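## Task

Pour all of the dispenser's beads into the white cup, then stand that cup upright on the dispenser's tray. One or two beads left loose on the tray or table are acceptable. The result must hold on its own, not because a gripper is still supporting anything. Finally release everything and pull the arms away.

## Robot and tools

ROBOT. Two arms, left_arm and right_arm, face each other across a table; left_arm's base is on the +y side. The names do not match the left or right of any picture. Each arm ends in a parallel gripper: its fingers point along the gripper's own +x axis and close along its own y axis. The reported end_effector_position is the point between the finger pads, roughly 3 to 4 cm short of the fingertips. Joint ranges (rad), base to hand: waist -3.054 to 3.054, shoulder 0.000 to 3.142, elbow 0.000 to 2.356, wrist pitch -1.571 to 1.571, wrist yaw -1.571 to 1.571, wrist roll -3.142 to 3.142. Load limits (N m): waist 17.4, shoulder 21.6, elbow 21.5, wrist pitch 5.67, wrist yaw 5.65, wrist roll 5.3; a carried object adds to them.

FRAME. All reported poses share one world frame: origin at table centre, +z up, table surface at z = +0.020 m. Positions are in metres, orientation as quaternion wxyz, velocities in m/s and rad/s. Printed hand positions may be slightly wrong, more so at long reach.

THE 14-NUMBER ROW. Every motion command is a single flat list of 14 numbers, each within [-1, 1]: left_arm dx, dy, dz, rx, ry, rz, opening, then right_arm dx, dy, dz, rx, ry, rz, opening. Always send all 14, even if one arm should not move. The first six per arm are an offset, not a pose: they describe a target relative to that gripper's pose in the most recent result that reported it (or, before any such result in the scene and for the second or later call in one reply, relative to where the arm is when the command begins). The offset is expressed in the gripper's own axes. Scale: 1.0 equals 0.6 m of translation or 180 degrees of rotation; rx, ry, rz form one rotation vector. Zeros therefore mean go back to that reference pose, not stay still. The opening number is absolute: +1 is fully open (0.088 m), empty fingers touch near -0.80, values below that close no further. Closing fully takes at least about 0.5 s.

TOOLS.
execute_actions: argument actions is a list with zero or one entry. An empty list just returns the state. An entry with rows (1 to 15 rows of 14 numbers) and optional steps (up to 15, default 15) runs that many 1/30 s steps; each row lasts one step, the final row repeats to fill. Each row is measured from the same reference pose, not chained. An entry with only steps (up to 300) is a wait counted from the previous result, including your reply time. Optional pictures (boolean) toggles camera images.
move: target is one 14-number row as above; speed is the path top speed in m/s, 0.002 to 0.5 (default 0.25), with turning capped at twice that in rad/s. Both grippers travel straight paths that finish together, taking 0.5 to 10 s; openings are sent at the start. Paths ignore obstacles and the other arm. The result adds a move: line (done, off_target, moving, held, fault) plus limits such as paced (target clipped) or held (a check blocked steps; afterwards the arm may jump faster than speed), and each gripper's distance to its target.
wait: seconds from 0 to 10; sends nothing new.
zoom_image: camera (cam_high, cam_low, cam_left_wrist, cam_right_wrist) and region [x0, y0, x1, y1] in image pixels, top-left origin, at most 504 by 504.
show_instructions: shows the scene's reference pages (here a dispenser manual image).
finished_scene: scene number (1 or 2); ends and grades it, irreversible.

CONTROL BEHAVIOUR. Each step the commanded pose is limited to within 70 mm and 16 degrees of the measured pose, then solved by damped inverse kinematics, favouring position over orientation. Far targets may need several actions; after an action the arm creeps at most 70 mm more. Friction can leave the hand short or tilted, and tiny moves may not happen, so verify pose after each motion. A Hand target line shows where the controller is currently heading. pose unreachable and HELD mark steps altered or withheld by the clearance check.

GRIPPING. grip_measured uses the same scale as opening; each gripper's reading may be biased up to about 1 mm, and when squeezing something hard it reads narrower by up to about 3 mm (0.061). To hold an object, command about 0.07 below grip_measured; less gives a lighter grip. Very thin parts receive proportionally less force.

CAMERAS. cam_high, cam_low and two wrist cameras, each 504x504; calibration lines give intrinsics and world-to-camera transforms, possibly off by a few degrees or millimetres.

CAUTIONS. Do not let the arms collide or press on each other. Excess joint torque freezes an arm for 10 s (TORQUE FAULT). Holding loads heats motors: MOTOR HOT from 50 °C, OVER-TEMPERATURE FAULT at 95 °C, and possible power loss if it does not cool. Random tugs on held parts or pushes on loose objects may occur. Nothing may leave the table. Avoid dropping, slipping, slamming, or striking objects hard; faster contacts and targets set deeper past a surface press harder. Before finishing, open the grippers and retreat so the cup stands unsupported.

Each tool is called by a JSON object that holds its "method" and its "body".

Reference images:

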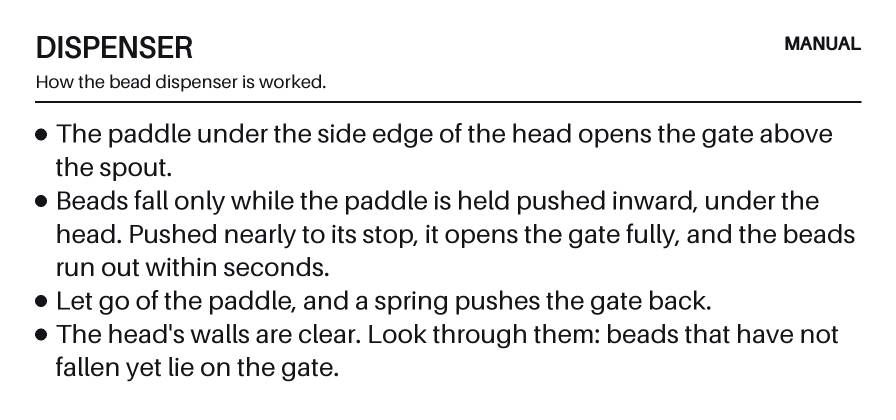

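## Session

{"method": "execute_actions", "body": {"actions": []}}

Scene clock: 0.00 s of 4050.00 s.
left_arm: end_effector_position=(-0.2941, +0.2376, +0.1195) grip_measured=+0.819 end_effector_quat_wxyz=(-0.307, +0.263, -0.875, +0.267) end_effector_velocity=(+0.002, -0.001, -0.001) end_effector_angular_velocity=(+0.004, -0.003, +0.012) | right_arm: end_effector_position=(+0.2072, -0.4803, +0.2446) grip_measured=+0.819 end_effector_quat_wxyz=(+0.578, -0.545, +0.531, +0.295) end_effector_velocity=(-0.002, -0.001, -0.000) end_effector_angular_velocity=(+0.003, +0.011, +0.006)
Joint positions: left_arm=[-0.977  2.078  0.637  0.997 -0.399 -2.57   0.079] | right_arm=[-1.081  1.767  1.57  -1.186  0.313 -1.018  0.079]
Joint velocities: left_arm=[ 0.002 -0.002 -0.002 -0.007 -0.007 -0.007 -0.   ] | right_arm=[-0.002 -0.002 -0.002 -0.007 -0.007 -0.007 -0.   ]
Motor temperatures (°C, as the motors report them): left_arm=[26 23 27 25 24 24] | right_arm=[26 26 27 25 25 26]
Heat: left arm: hottest elbow 27 °C (+0.0 °C/min); right arm: hottest elbow 27 °C (+0.0 °C/min).
Hand target (left_arm): -0.294, +0.238, +0.120; +0.307, -0.263, +0.875, -0.267
Hand target (right_arm): +0.207, -0.480, +0.245; +0.578, -0.545, +0.531, +0.295

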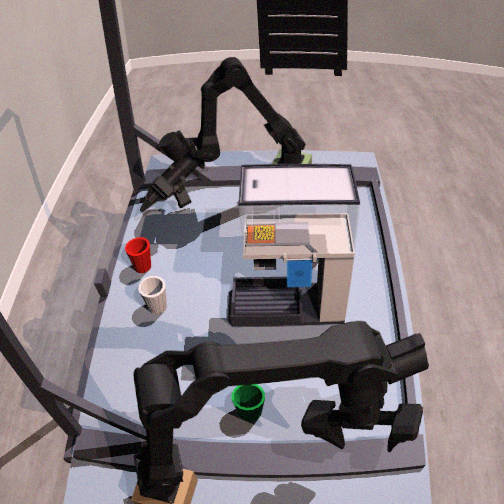

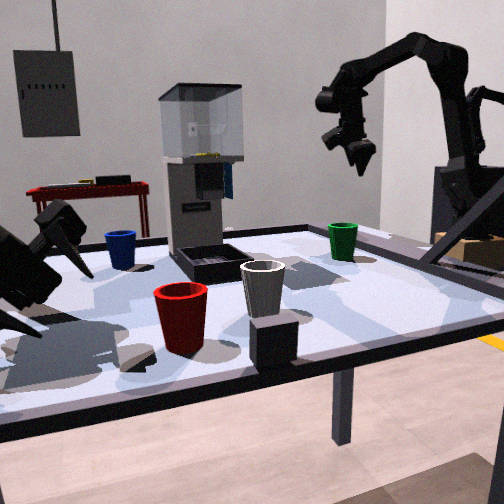

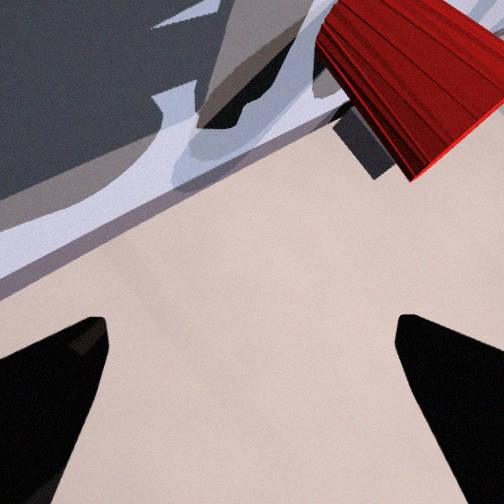

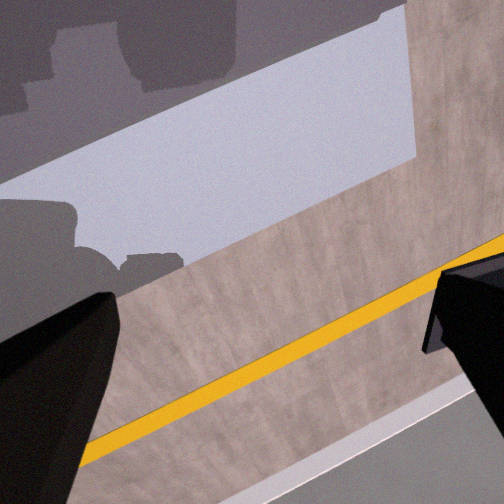

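{"method": "zoom_image", "body": {"camera": "cam_high", "region": [100, 150, 400, 340]}}

{"method": "zoom_image", "body": {"camera": "cam_low", "region": [90, 70, 380, 360]}}

Region (100, 150, 400, 340) of cam_high's 504x504 image, scaled by 1.680, with more detail than that image has; it fills the top 319 rows of this view, and the rest is white.

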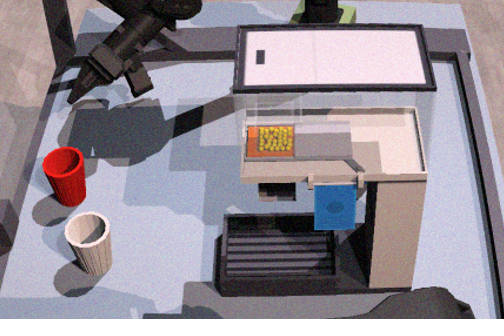

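Region (90, 70, 380, 360) of cam_low's 504x504 image, scaled by 1.738, with more detail than that image has.

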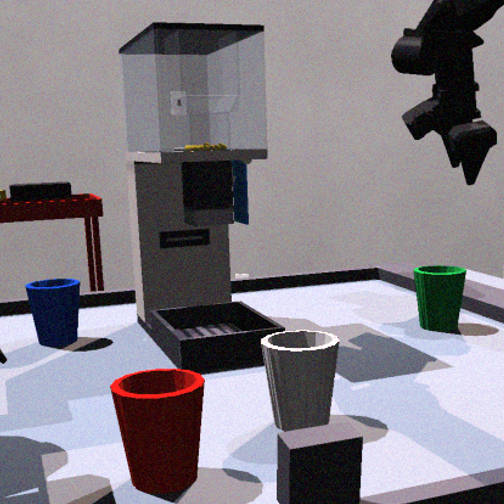

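{"method": "move", "body": {"target": [0,0,0,0,0,0,1,-0.094,0.789,0.2,-0.017,-0.448,0.139,1], "speed": 0.3}}

Scene clock: 27.03 s of 4050.00 s.
left_arm: end_effector_position=(-0.2941, +0.2376, +0.1195) grip_measured=+0.979 end_effector_quat_wxyz=(-0.307, +0.263, -0.875, +0.267) end_effector_velocity=(+0.001, +0.002, -0.002) end_effector_angular_velocity=(+0.003, -0.020, -0.012) | right_arm: end_effector_position=(-0.2114, -0.2397, +0.1366) grip_measured=+0.979 end_effector_quat_wxyz=(+0.697, -0.109, +0.125, +0.698) end_effector_velocity=(-0.003, -0.000, -0.001) end_effector_angular_velocity=(+0.011, -0.000, +0.017)
Joint positions: left_arm=[-0.977  2.078  0.637  0.997 -0.399 -2.57   0.087] | right_arm=[0.521 1.587 0.127 1.11  0.316 0.138 0.087]
Joint velocities: left_arm=[-0.002 -0.007 -0.002 -0.022  0.007  0.007 -0.   ] | right_arm=[ 0.007  0.032 -0.007  0.051 -0.007 -0.007 -0.   ]
Motor temperatures (°C, as the motors report them): left_arm=[26 28 28 29 24 24] | right_arm=[26 29 29 26 25 26]
Heat: left arm: hottest wrist pitch 29 °C (+4.4 °C/min); right arm: hottest shoulder 29 °C (+4.4 °C/min).
Hand target (left_arm): -0.294, +0.238, +0.120; +0.307, -0.263, +0.875, -0.267
Hand target (right_arm): -0.211, -0.242, +0.133; +0.698, -0.114, +0.125, +0.696
Off the commanded pose (left_arm): 0.000 m, 0 deg.
Off the commanded pose (right_arm): 0.010 m, 2 deg.
After step 90, 20.60 s passed at rest.
move: off_target (right_arm)
camera_calibration (this result's frames):
cam_right_wrist: T_world_to_cam=[[0.998707, -0.0375966, -0.0342196, 0.212027], [-0.0506031, -0.670568, -0.740121, -0.0501832], [0.00487947, 0.740895, -0.671603, 0.34451], [0, 0, 0, 1]] pos_world=[-0.215973, -0.280926, 0.201488]

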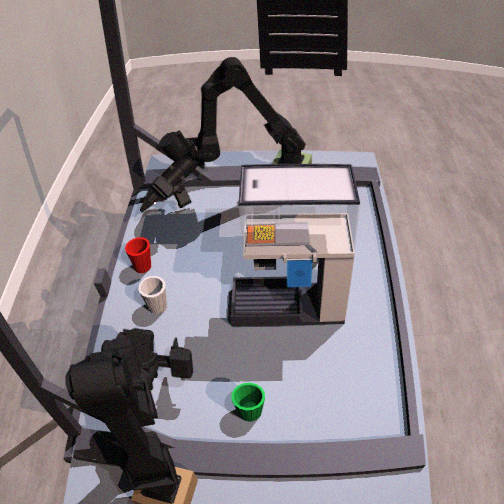

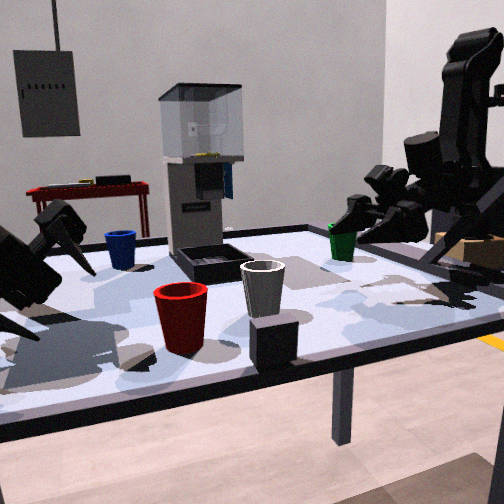

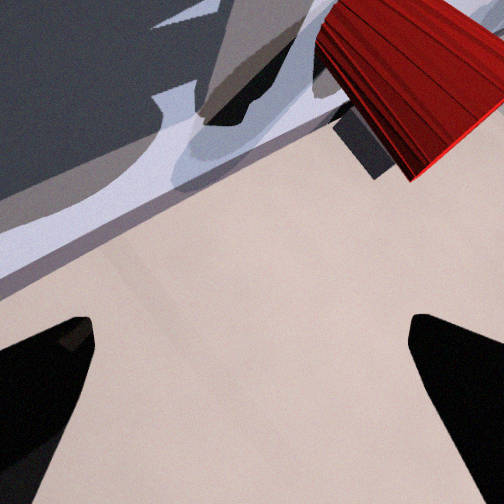

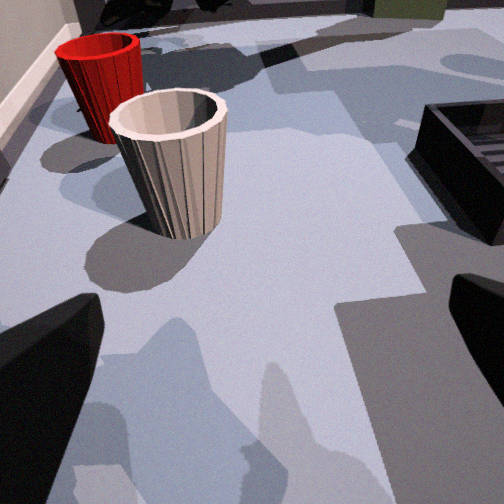

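{"method": "move", "body": {"target": [0,0,0,0,0,0,1,0.202,0.082,-0.022,0,0,0,1], "speed": 0.2}}

Scene clock: 30.67 s of 4050.00 s.
left_arm: end_effector_position=(-0.2941, +0.2376, +0.1195) grip_measured=+0.979 end_effector_quat_wxyz=(-0.307, +0.263, -0.875, +0.267) end_effector_velocity=(+0.001, -0.002, -0.001) end_effector_angular_velocity=(-0.006, -0.013, +0.006) | right_arm: end_effector_position=(-0.2611, -0.1319, +0.0858) grip_measured=+0.979 end_effector_quat_wxyz=(+0.695, -0.110, +0.125, +0.699) end_effector_velocity=(+0.001, +0.003, +0.001) end_effector_angular_velocity=(+0.003, -0.008, -0.007)
Joint positions: left_arm=[-0.977  2.078  0.637  0.997 -0.399 -2.57   0.087] | right_arm=[0.556 2.153 0.599 1.199 0.345 0.147 0.087]
Joint velocities: left_arm=[ 0.002  0.002  0.002 -0.007 -0.007  0.007  0.   ] | right_arm=[-0.002  0.002  0.012 -0.007  0.007 -0.007 -0.   ]
Motor temperatures (°C, as the motors report them): left_arm=[26 28 28 29 24 24] | right_arm=[26 29 29 27 25 26]
Heat: left arm: hottest wrist pitch 29 °C (+3.9 °C/min); right arm: hottest shoulder 29 °C (+3.9 °C/min).
Hand target (left_arm): -0.294, +0.238, +0.120; +0.307, -0.263, +0.875, -0.267
Hand target (right_arm): -0.262, -0.130, +0.085; +0.697, -0.109, +0.126, +0.698
Off the commanded pose (left_arm): 0.000 m, 0 deg.
Off the commanded pose (right_arm): 0.003 m, 0 deg.
move: done
camera_calibration (this result's frames):
cam_right_wrist: T_world_to_cam=[[0.99896, -0.0323649, -0.0321199, 0.264558], [-0.0455355, -0.671213, -0.739865, -0.0167603], [0.00238638, 0.740558, -0.671988, 0.23009], [0, 0, 0, 1]] pos_world=[-0.265595, -0.173082, 0.150715]

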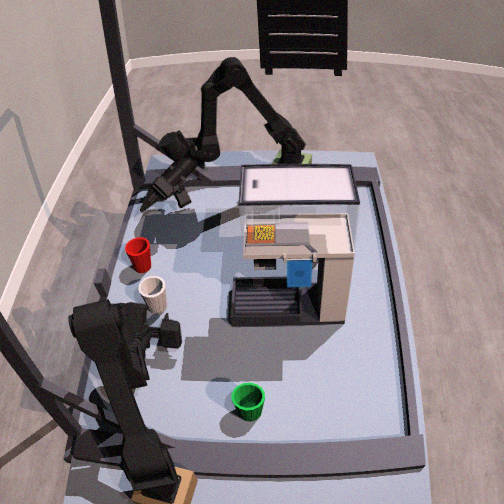

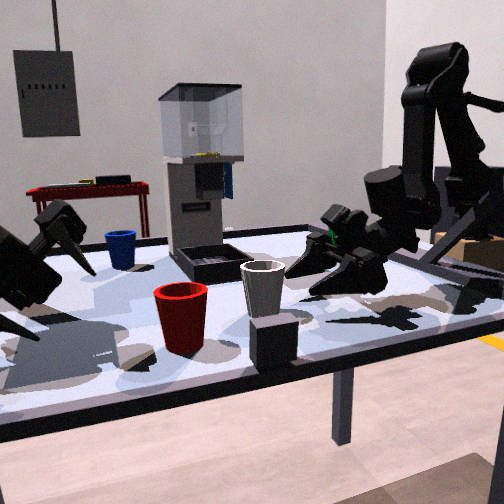

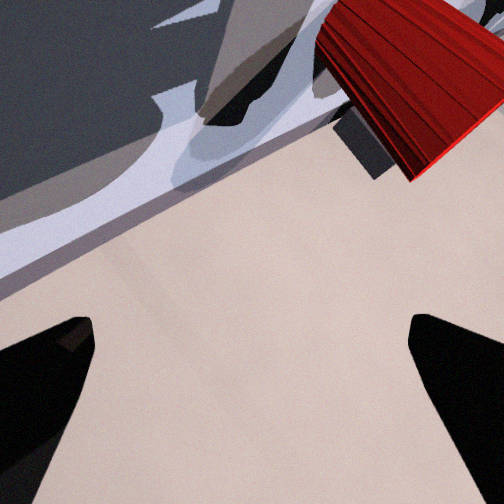

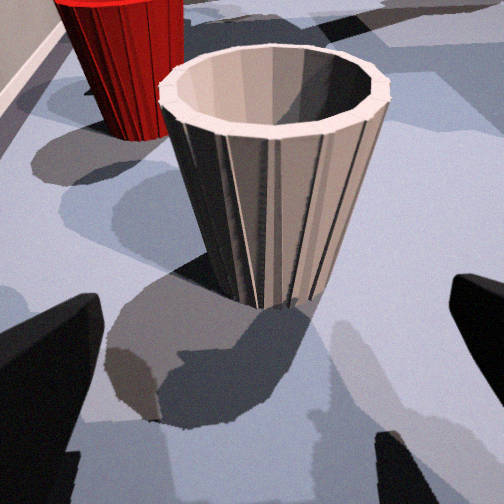

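{"method": "move", "body": {"target": [0,0,0,0,0,0,1,0.14,0,0.029,0,0,0,1], "speed": 0.12}}

{"method": "move", "body": {"target": [0,0,0,0,0,0,1,0,0,0,0,0,0,-0.3]}}

Scene clock: 34.60 s of 4050.00 s.
left_arm: end_effector_position=(-0.2941, +0.2376, +0.1195) grip_measured=+0.979 end_effector_quat_wxyz=(-0.307, +0.263, -0.875, +0.267) end_effector_velocity=(+0.003, +0.001, -0.004) end_effector_angular_velocity=(+0.009, -0.017, +0.007) | right_arm: end_effector_position=(-0.2617, -0.0497, +0.0759) grip_measured=+0.979 end_effector_quat_wxyz=(+0.697, -0.109, +0.125, +0.698) end_effector_velocity=(-0.001, +0.003, +0.001) end_effector_angular_velocity=(+0.002, -0.004, +0.007)
Joint positions: left_arm=[-0.977  2.078  0.637  0.997 -0.399 -2.57   0.087] | right_arm=[0.478 2.316 0.948 1.023 0.274 0.122 0.087]
Joint velocities: left_arm=[-0.002 -0.002 -0.002 -0.022 -0.007 -0.007 -0.   ] | right_arm=[-0.002  0.002  0.012 -0.007 -0.007 -0.007  0.   ]
Motor temperatures (°C, as the motors report them): left_arm=[26 29 28 30 24 24] | right_arm=[26 29 29 27 25 26]
Heat: left arm: hottest wrist pitch 30 °C (+5.2 °C/min); right arm: hottest shoulder 29 °C (+3.5 °C/min).
Hand target (left_arm): -0.294, +0.238, +0.120; +0.307, -0.263, +0.875, -0.267
Hand target (right_arm): -0.262, -0.047, +0.074; +0.695, -0.110, +0.124, +0.699
Off the commanded pose (left_arm): 0.000 m, 0 deg.
Off the commanded pose (right_arm): 0.003 m, 0 deg.
move: done
camera_calibration (this result's frames):
cam_right_wrist: T_world_to_cam=[[0.99875, -0.0364014, -0.0342479, 0.267403], [-0.0498204, -0.670398, -0.740328, 0.0300072], [0.00398925, 0.741109, -0.671373, 0.162944], [0, 0, 0, 1]] pos_world=[-0.266224, -0.0909088, 0.14077]

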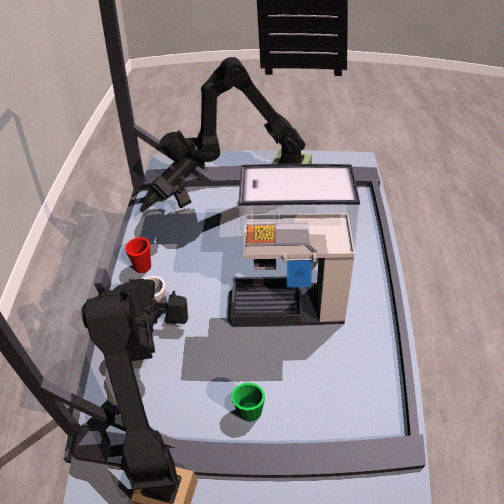

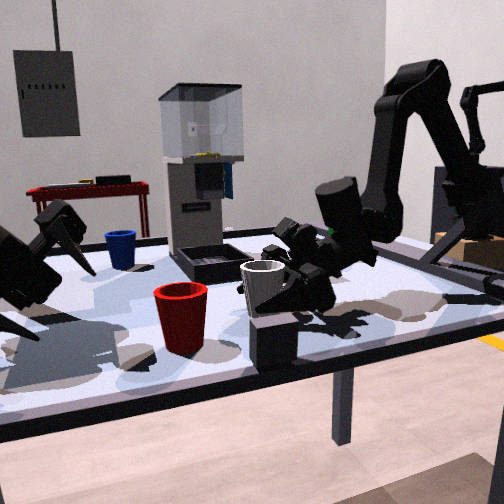

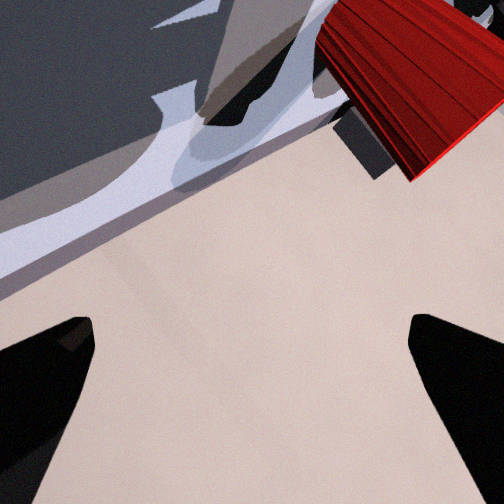

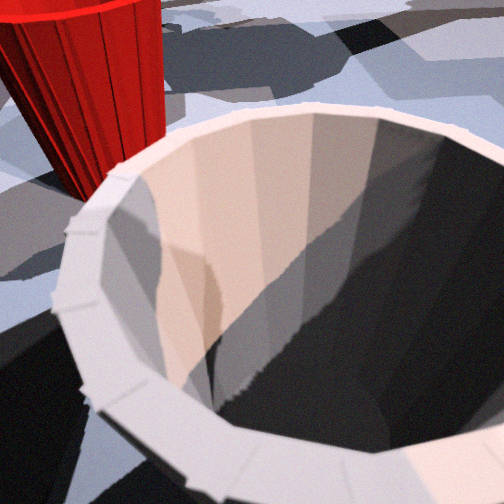

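Scene clock: 35.20 s of 4050.00 s.
left_arm: end_effector_position=(-0.2941, +0.2376, +0.1195) grip_measured=+0.979 end_effector_quat_wxyz=(-0.307, +0.263, -0.875, +0.267) end_effector_velocity=(-0.001, -0.000, +0.005) end_effector_angular_velocity=(-0.005, +0.025, +0.007) | right_arm: end_effector_position=(-0.2612, -0.0495, +0.0758) grip_measured=+0.256 end_effector_quat_wxyz=(+0.697, -0.109, +0.125, +0.697) end_effector_velocity=(+0.001, -0.000, -0.001) end_effector_angular_velocity=(-0.009, -0.002, +0.016)
Joint positions: left_arm=[-0.977  2.078  0.637  0.997 -0.399 -2.57   0.087] | right_arm=[0.477 2.316 0.948 1.022 0.275 0.122 0.052]
Joint velocities: left_arm=[-0.002 -0.002 -0.002  0.022 -0.007 -0.007 -0.   ] | right_arm=[-0.007 -0.002 -0.002 -0.007 -0.022 -0.007 -0.   ]
Motor temperatures (°C, as the motors report them): left_arm=[26 29 28 30 24 24] | right_arm=[26 29 29 27 25 26]
Heat: left arm: hottest wrist pitch 30 °C (+5.1 °C/min); right arm: hottest shoulder 29 °C (+3.4 °C/min).
Hand target (left_arm): -0.294, +0.238, +0.120; +0.307, -0.263, +0.875, -0.267
Hand target (right_arm): -0.262, -0.050, +0.076; +0.696, -0.109, +0.125, +0.698
Off the commanded pose (left_arm): 0.000 m, 0 deg.
Off the commanded pose (right_arm): 0.001 m, 0 deg.
move: done
camera_calibration (this result's frames):
cam_right_wrist: T_world_to_cam=[[0.998711, -0.0379024, -0.0337538, 0.266799], [-0.0504651, -0.670808, -0.739912, 0.0298155], [0.00540213, 0.740662, -0.671856, 0.163171], [0, 0, 0, 1]] pos_world=[-0.265832, -0.0907417, 0.140694]

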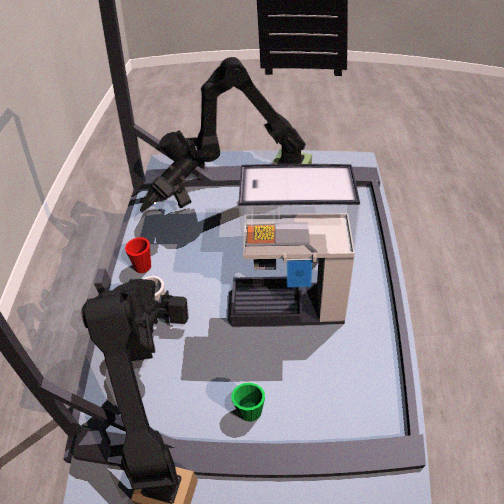

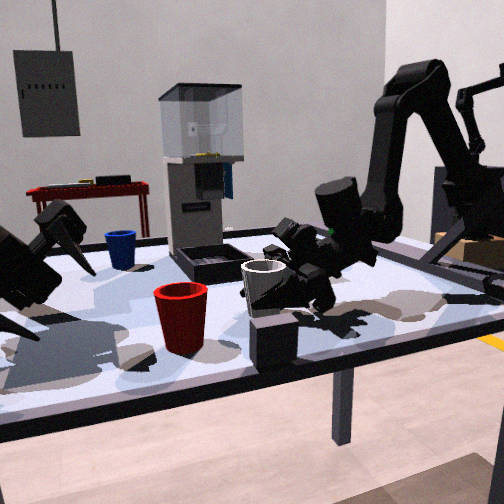

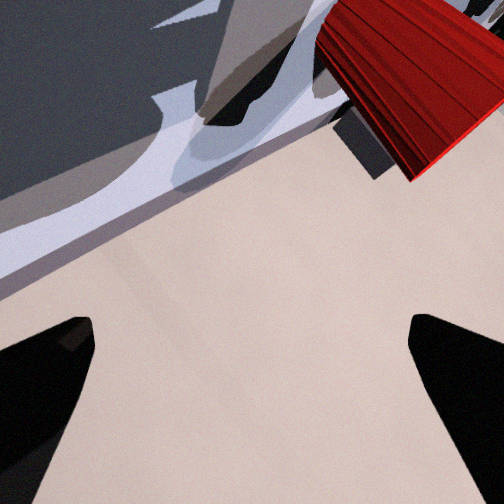

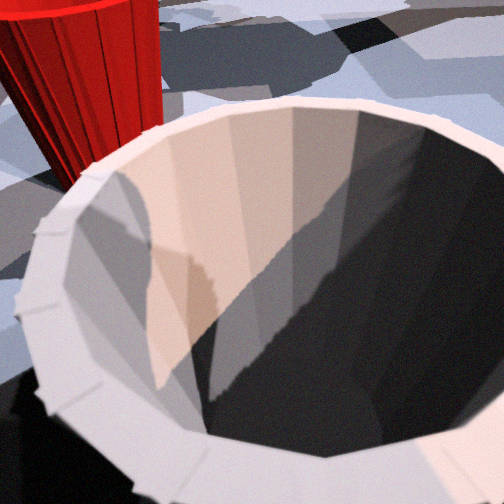

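{"method": "move", "body": {"target": [0,0,0,0,0,0,1,-0.035,0,0.1025,0,0,0,0.15], "speed": 0.15}}

{"method": "move", "body": {"target": [0,0,0,0,0,0,1,-0.205,-0.4,-0.07,0,0,0,0.15], "speed": 0.2}}

Scene clock: 39.17 s of 4050.00 s.
left_arm: end_effector_position=(-0.2941, +0.2376, +0.1195) grip_measured=+0.979 end_effector_quat_wxyz=(-0.307, +0.263, -0.875, +0.267) end_effector_velocity=(+0.004, +0.001, -0.005) end_effector_angular_velocity=(+0.010, -0.022, +0.007) | right_arm: end_effector_position=(-0.2598, -0.0516, +0.1270) grip_measured=+0.256 end_effector_quat_wxyz=(+0.697, -0.122, +0.132, +0.695) end_effector_velocity=(+0.000, -0.001, +0.005) end_effector_angular_velocity=(-0.003, -0.005, +0.007)
Joint positions: left_arm=[-0.977  2.078  0.637  0.997 -0.399 -2.57   0.087] | right_arm=[0.475 2.115 0.943 0.796 0.275 0.122 0.052]
Joint velocities: left_arm=[-0.002 -0.002 -0.007 -0.022 -0.007 -0.007  0.   ] | right_arm=[-0.002 -0.022 -0.002 -0.022 -0.007 -0.007 -0.   ]
Motor temperatures (°C, as the motors report them): left_arm=[26 29 28 30 24 24] | right_arm=[26 30 29 28 25 26]
Heat: left arm: hottest wrist pitch 30 °C (+4.6 °C/min); right arm: hottest shoulder 30 °C (+4.6 °C/min).
Hand target (left_arm): -0.294, +0.238, +0.120; +0.307, -0.263, +0.875, -0.267
Hand target (right_arm): -0.260, -0.049, +0.141; +0.697, -0.109, +0.125, +0.697
Off the commanded pose (left_arm): 0.000 m, 0 deg.
Off the commanded pose (right_arm): 0.014 m, 2 deg.
After step 90, 0.03 s passed at rest.
move: off_target (right_arm)
camera_calibration (this result's frames):
cam_right_wrist: T_world_to_cam=[[0.998904, -0.0402574, -0.0238739, 0.265687], [-0.0451048, -0.691794, -0.720685, 0.0642632], [0.012497, 0.720972, -0.692852, 0.202608], [0, 0, 0, 1]] pos_world=[-0.265029, -0.0909222, 0.193034]

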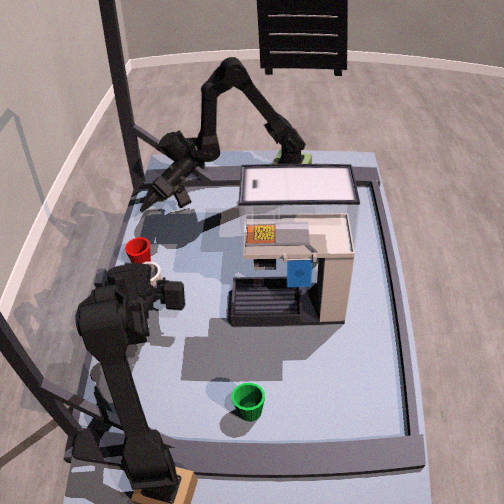

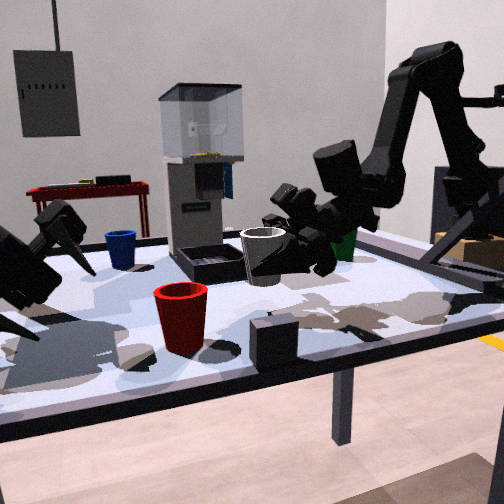

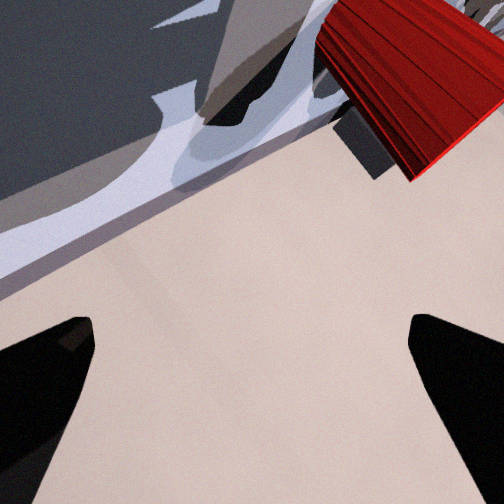

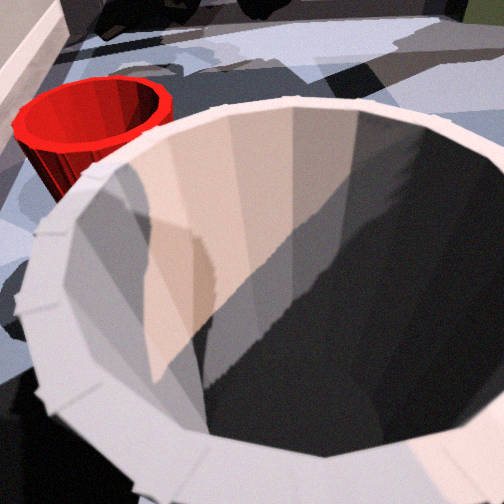

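Scene clock: 41.10 s of 4050.00 s.
left_arm: end_effector_position=(-0.2941, +0.2376, +0.1195) grip_measured=+0.979 end_effector_quat_wxyz=(-0.307, +0.263, -0.875, +0.267) end_effector_velocity=(+0.001, +0.000, -0.001) end_effector_angular_velocity=(+0.014, +0.006, +0.013) | right_arm: end_effector_position=(-0.0195, -0.1826, +0.1220) grip_measured=+0.256 end_effector_quat_wxyz=(+0.697, -0.128, +0.141, +0.691) end_effector_velocity=(-0.000, -0.004, -0.003) end_effector_angular_velocity=(-0.011, +0.018, +0.019)
Joint positions: left_arm=[-0.977  2.078  0.637  0.997 -0.399 -2.57   0.087] | right_arm=[-0.351  1.851  0.473  0.942 -0.485 -0.196  0.052]
Joint velocities: left_arm=[-0.002 -0.002 -0.002 -0.007 -0.007 -0.022 -0.   ] | right_arm=[-0.017 -0.002 -0.002 -0.022 -0.037 -0.007 -0.   ]
Motor temperatures (°C, as the motors report them): left_arm=[26 30 28 30 24 24] | right_arm=[26 30 29 28 25 26]
Heat: left arm: hottest shoulder 30 °C (+4.4 °C/min); right arm: hottest shoulder 30 °C (+4.4 °C/min).
Hand target (left_arm): -0.294, +0.238, +0.120; +0.307, -0.263, +0.875, -0.267
Hand target (right_arm): -0.019, -0.182, +0.129; +0.697, -0.126, +0.130, +0.694
Off the commanded pose (left_arm): 0.000 m, 0 deg.
Off the commanded pose (right_arm): 0.006 m, 1 deg.
move: done
camera_calibration (this result's frames):
cam_right_wrist: T_world_to_cam=[[0.998544, -0.0476516, -0.0252964, 0.0190921], [-0.0515876, -0.706126, -0.706205, -0.0236603], [0.0157893, 0.706481, -0.707556, 0.289795], [0, 0, 0, 1]] pos_world=[-0.0248606, -0.220532, 0.18882]

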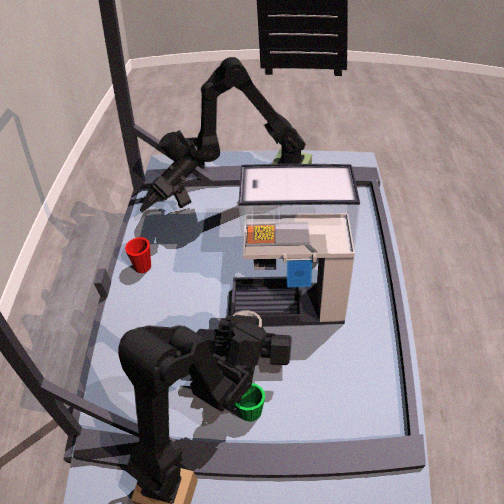

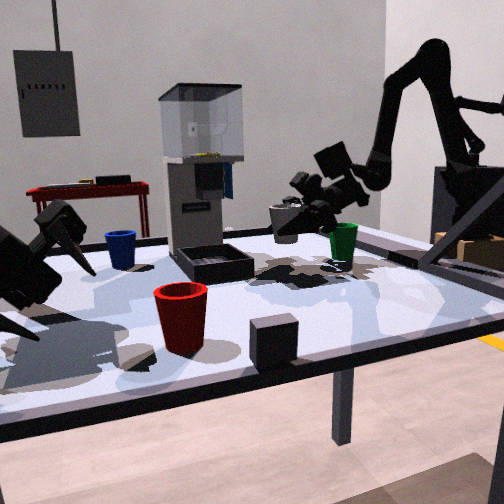

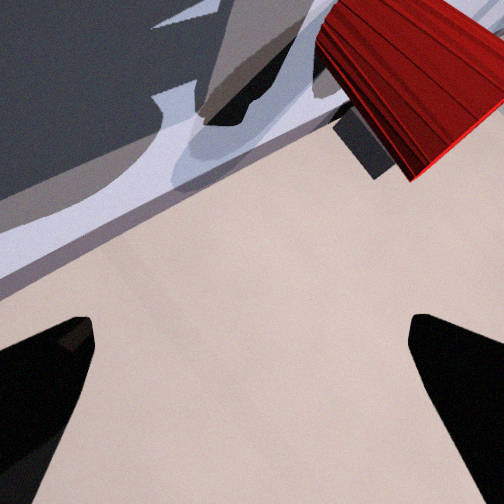

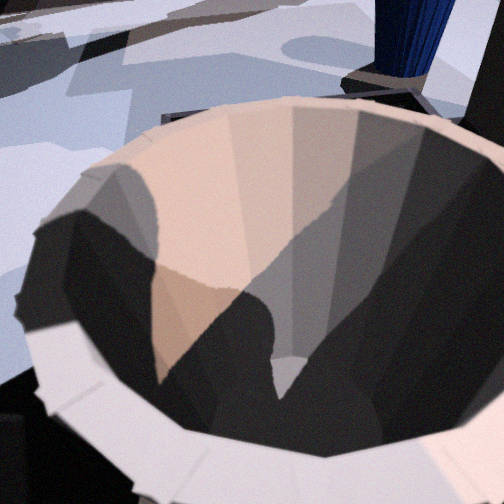

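{"method": "zoom_image", "body": {"camera": "cam_high", "region": [200, 240, 380, 360]}}

{"method": "zoom_image", "body": {"camera": "cam_low", "region": [150, 140, 390, 300]}}

Region (200, 240, 380, 360) of cam_high's 504x504 image, scaled by 2.800, with more detail than that image has.

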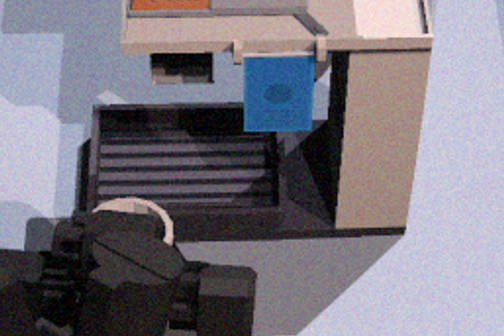

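Region (150, 140, 390, 300) of cam_low's 504x504 image, scaled by 2.100, with more detail than that image has.

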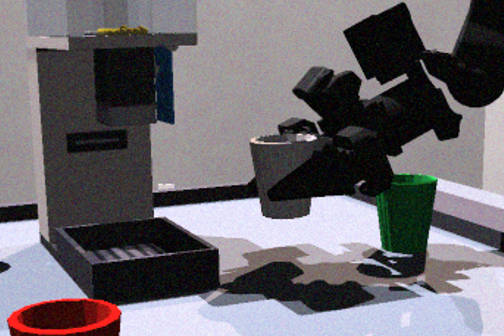

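{"method": "move", "body": {"target": [0,0,0,0,0,0,1,0.173,-0.055,0.038,0,0.031,0,0.15], "speed": 0.1}}

{"method": "zoom_image", "body": {"camera": "cam_low", "region": [150, 140, 390, 300]}}

{"method": "zoom_image", "body": {"camera": "cam_high", "region": [200, 240, 380, 360]}}

Scene clock: 51.97 s of 4050.00 s.
left_arm: end_effector_position=(-0.2941, +0.2376, +0.1195) grip_measured=+0.979 end_effector_quat_wxyz=(-0.307, +0.263, -0.875, +0.267) end_effector_velocity=(+0.000, +0.002, -0.001) end_effector_angular_velocity=(+0.004, -0.003, +0.002) | right_arm: end_effector_position=(+0.0106, -0.0826, +0.1011) grip_measured=+0.223 end_effector_quat_wxyz=(+0.686, -0.159, +0.182, +0.686) end_effector_velocity=(-0.002, +0.001, -0.003) end_effector_angular_velocity=(-0.010, +0.011, +0.020)
Joint positions: left_arm=[-0.977  2.078  0.637  0.997 -0.399 -2.57   0.087] | right_arm=[-0.28   2.123  0.962  0.625 -0.411 -0.198  0.05 ]
Joint velocities: left_arm=[-0.007 -0.002 -0.002 -0.007 -0.007 -0.007 -0.   ] | right_arm=[-0.002  0.007  0.012 -0.022 -0.022 -0.007 -0.   ]
Motor temperatures (°C, as the motors report them): left_arm=[26 30 28 31 24 24] | right_arm=[26 31 29 29 25 26]
Heat: left arm: hottest wrist pitch 31 °C (+4.6 °C/min); right arm: hottest shoulder 31 °C (+4.6 °C/min).
Hand target (left_arm): -0.294, +0.238, +0.120; +0.307, -0.263, +0.875, -0.267
Hand target (right_arm): +0.014, -0.078, +0.103; +0.690, -0.161, +0.175, +0.684
Off the commanded pose (left_arm): 0.000 m, 0 deg.
Off the commanded pose (right_arm): 0.006 m, 1 deg.
After step 90, 6.23 s passed at rest.
move: done
camera_calibration (this result's frames):
cam_right_wrist: T_world_to_cam=[[0.998397, -0.0435461, -0.036161, -0.00530307], [-0.0565983, -0.776099, -0.628066, 0.0201792], [-0.000714745, 0.629106, -0.777319, 0.204718], [0, 0, 0, 1]] pos_world=[0.006583, -0.113359, 0.171613]

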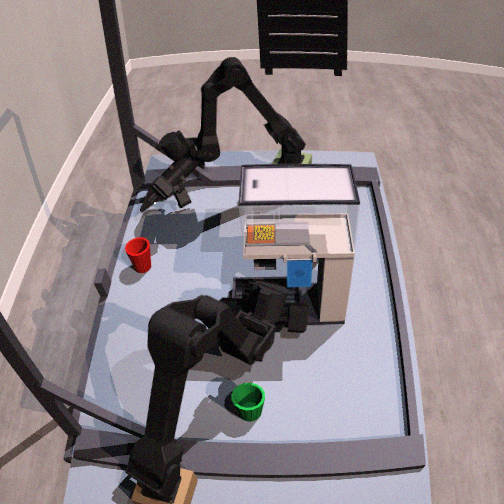

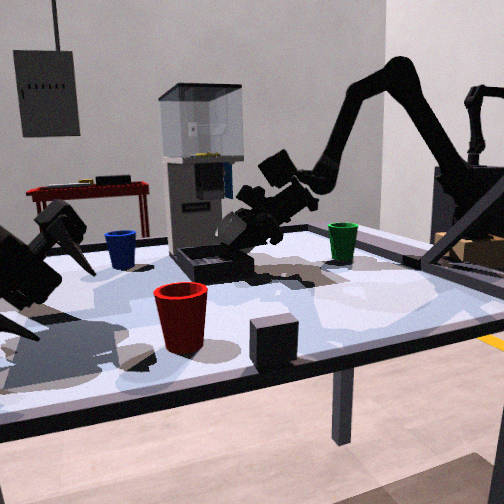

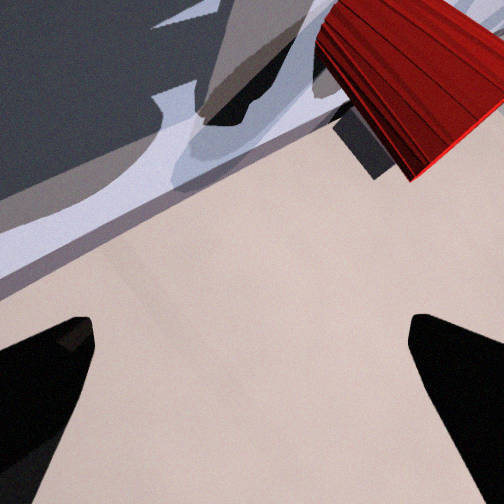

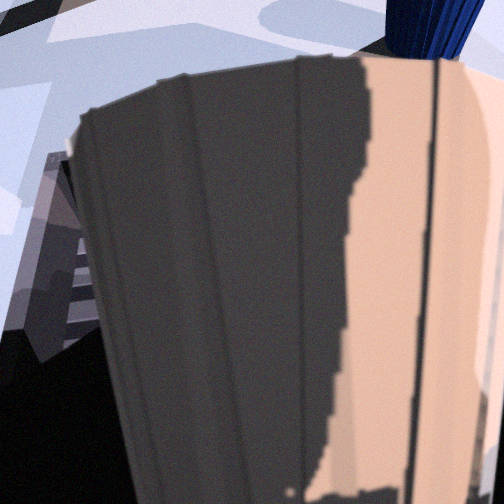

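Region (150, 140, 390, 300) of cam_low's 504x504 image, scaled by 2.100, with more detail than that image has.

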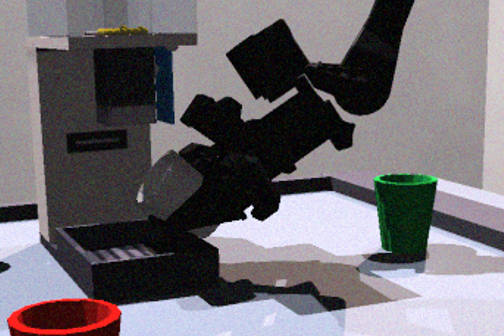

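Region (200, 240, 380, 360) of cam_high's 504x504 image, scaled by 2.800, with more detail than that image has.

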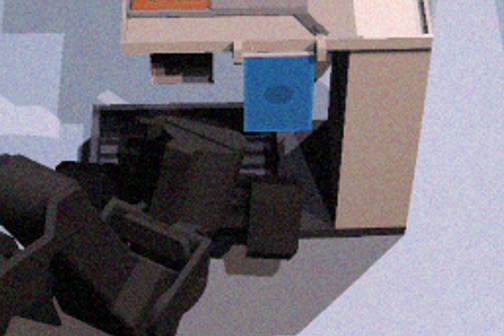

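{"method": "move", "body": {"target": [0,0,0,0,0,0,1,-0.12,0,0.012,0,-0.045,0,0.1], "speed": 0.06}}

{"method": "zoom_image", "body": {"camera": "cam_low", "region": [150, 140, 390, 300]}}

Scene clock: 56.17 s of 4050.00 s.
left_arm: end_effector_position=(-0.2941, +0.2376, +0.1195) grip_measured=+0.979 end_effector_quat_wxyz=(-0.307, +0.263, -0.875, +0.267) end_effector_velocity=(+0.000, +0.002, -0.002) end_effector_angular_velocity=(-0.003, -0.022, -0.004) | right_arm: end_effector_position=(+0.0118, -0.1418, +0.1339) grip_measured=+0.222 end_effector_quat_wxyz=(+0.697, -0.116, +0.140, +0.694) end_effector_velocity=(+0.001, -0.006, -0.002) end_effector_angular_velocity=(-0.012, -0.003, -0.011)
Joint positions: left_arm=[-0.977  2.078  0.637  0.997 -0.399 -2.57   0.087] | right_arm=[-0.376  1.936  0.69   0.823 -0.518 -0.185  0.05 ]
Joint velocities: left_arm=[-0.007 -0.002  0.002 -0.022 -0.007  0.007 -0.   ] | right_arm=[-0.007 -0.012 -0.017 -0.007  0.007 -0.007 -0.   ]
Motor temperatures (°C, as the motors report them): left_arm=[26 31 28 31 24 24] | right_arm=[26 32 29 29 25 26]
Heat: left arm: hottest shoulder 31 °C (+4.3 °C/min); right arm: hottest shoulder 32 °C (+5.3 °C/min).
Hand target (left_arm): -0.294, +0.238, +0.120; +0.307, -0.263, +0.875, -0.267
Hand target (right_arm): +0.012, -0.143, +0.142; +0.697, -0.111, +0.132, +0.696
Off the commanded pose (left_arm): 0.000 m, 0 deg.
Off the commanded pose (right_arm): 0.007 m, 1 deg.
move: done
camera_calibration (this result's frames):
cam_right_wrist: T_world_to_cam=[[0.998065, -0.0455091, -0.0423791, -0.00736079], [-0.0620999, -0.693608, -0.717671, 0.0187164], [0.00326613, 0.718914, -0.695091, 0.269153], [0, 0, 0, 1]] pos_world=[0.00762974, -0.180851, 0.200206]

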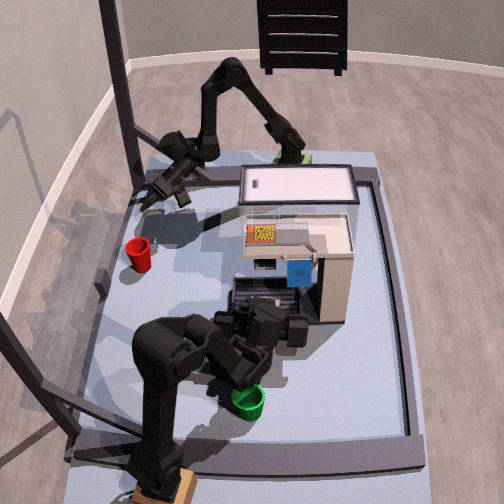

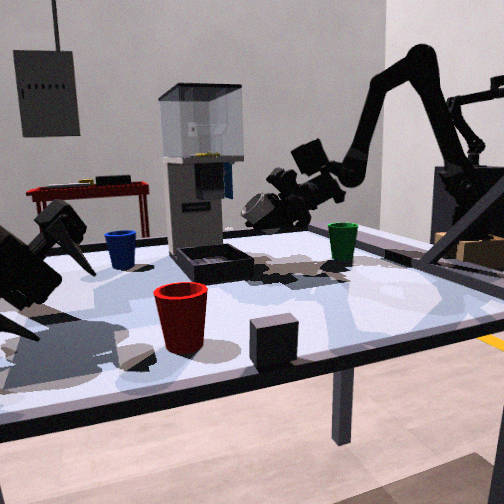

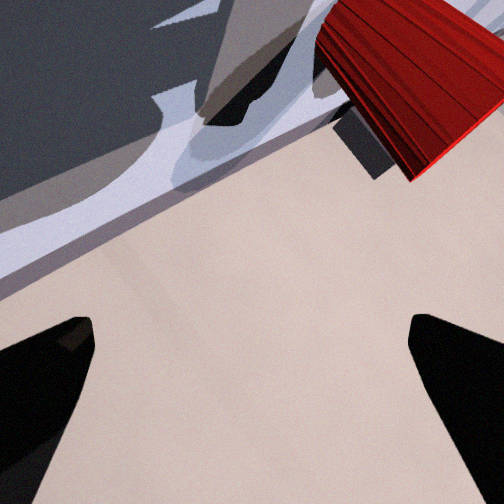

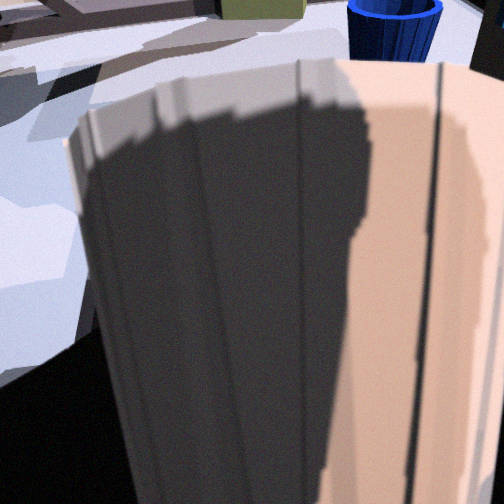

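Region (150, 140, 390, 300) of cam_low's 504x504 image, scaled by 2.100, with more detail than that image has.

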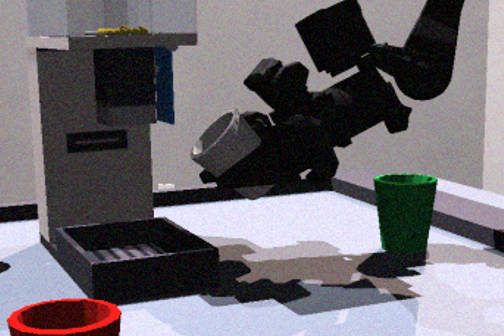

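{"method": "move", "body": {"target": [0,0,0,0,0,0,1,0.034,0,0.027,0,-0.16,0,0.1], "speed": 0.1}}

{"method": "zoom_image", "body": {"camera": "cam_low", "region": [150, 140, 390, 300]}}

Scene clock: 63.23 s of 4050.00 s.
left_arm: end_effector_position=(-0.2941, +0.2376, +0.1195) grip_measured=+0.979 end_effector_quat_wxyz=(-0.307, +0.263, -0.875, +0.267) end_effector_velocity=(+0.003, -0.001, -0.001) end_effector_angular_velocity=(-0.002, -0.005, +0.020) | right_arm: end_effector_position=(+0.0150, -0.1177, +0.1520) grip_measured=+0.222 end_effector_quat_wxyz=(+0.709, +0.019, -0.008, +0.705) end_effector_velocity=(+0.002, +0.000, -0.002) end_effector_angular_velocity=(-0.006, +0.011, -0.009)
Joint positions: left_arm=[-0.977  2.078  0.637  0.997 -0.399 -2.57   0.087] | right_arm=[-0.358  2.258  0.725  1.576 -0.532  0.037  0.05 ]
Joint velocities: left_arm=[-0.002 -0.002 -0.002 -0.007 -0.022 -0.007  0.   ] | right_arm=[-0.002  0.002  0.002 -0.007  0.007  0.007  0.   ]
Motor temperatures (°C, as the motors report them): left_arm=[26 31 28 32 24 24] | right_arm=[26 32 29 30 25 26]
Heat: left arm: hottest wrist pitch 32 °C (+5.1 °C/min); right arm: hottest shoulder 32 °C (+5.1 °C/min).
Hand target (left_arm): -0.294, +0.238, +0.120; +0.307, -0.263, +0.875, -0.267
Hand target (right_arm): +0.012, -0.117, +0.142; +0.708, +0.018, +0.006, +0.706
Off the commanded pose (left_arm): 0.000 m, 0 deg.
Off the commanded pose (right_arm): 0.011 m, 6 deg.
joint sent to its limit (right arm) — the command would take joint 4 (wrist pitch) past its upper limit, so that joint was sent only as far as its limit.
After step 90, 1.30 s passed at rest.
move: off_target (right_arm)
camera_calibration (this result's frames):
cam_right_wrist: T_world_to_cam=[[0.998667, -0.0344758, -0.0384205, -0.00799816], [-0.0482116, -0.356928, -0.932887, 0.120721], [0.0184487, 0.933496, -0.358114, 0.238163], [0, 0, 0, 1]] pos_world=[0.00941386, -0.179511, 0.197601]

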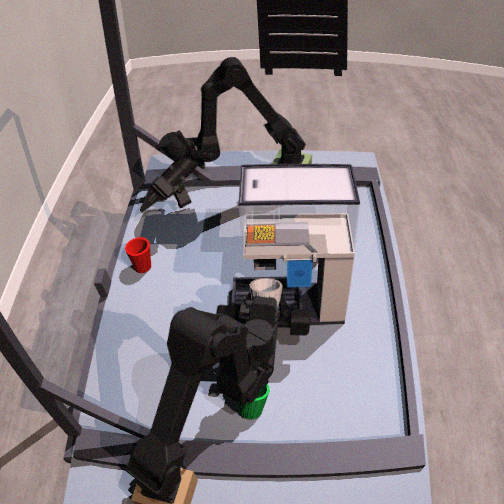

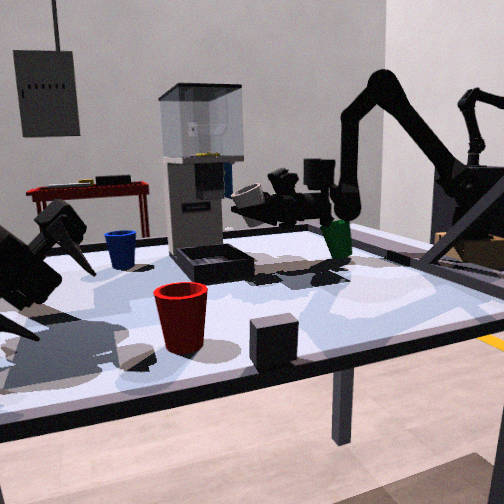

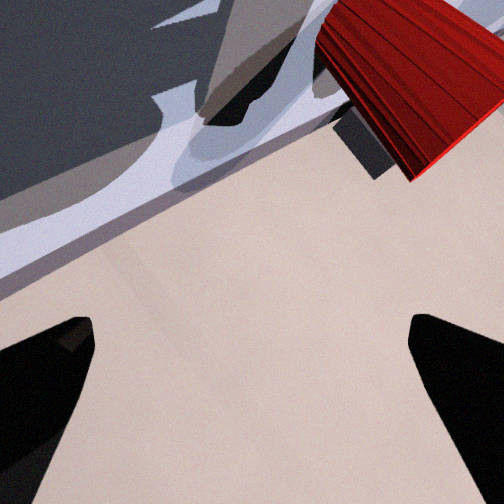

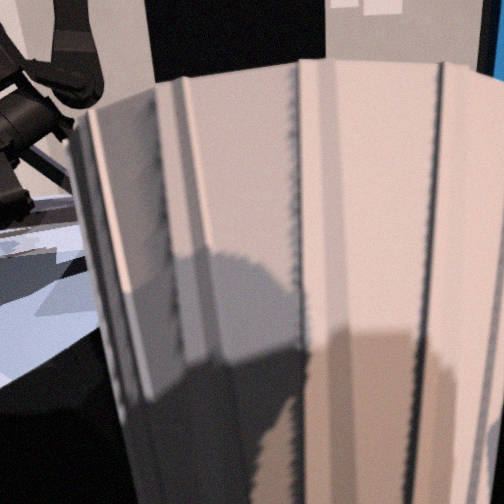

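Region (150, 140, 390, 300) of cam_low's 504x504 image, scaled by 2.100, with more detail than that image has.

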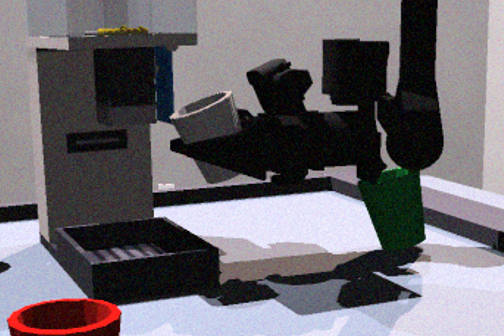

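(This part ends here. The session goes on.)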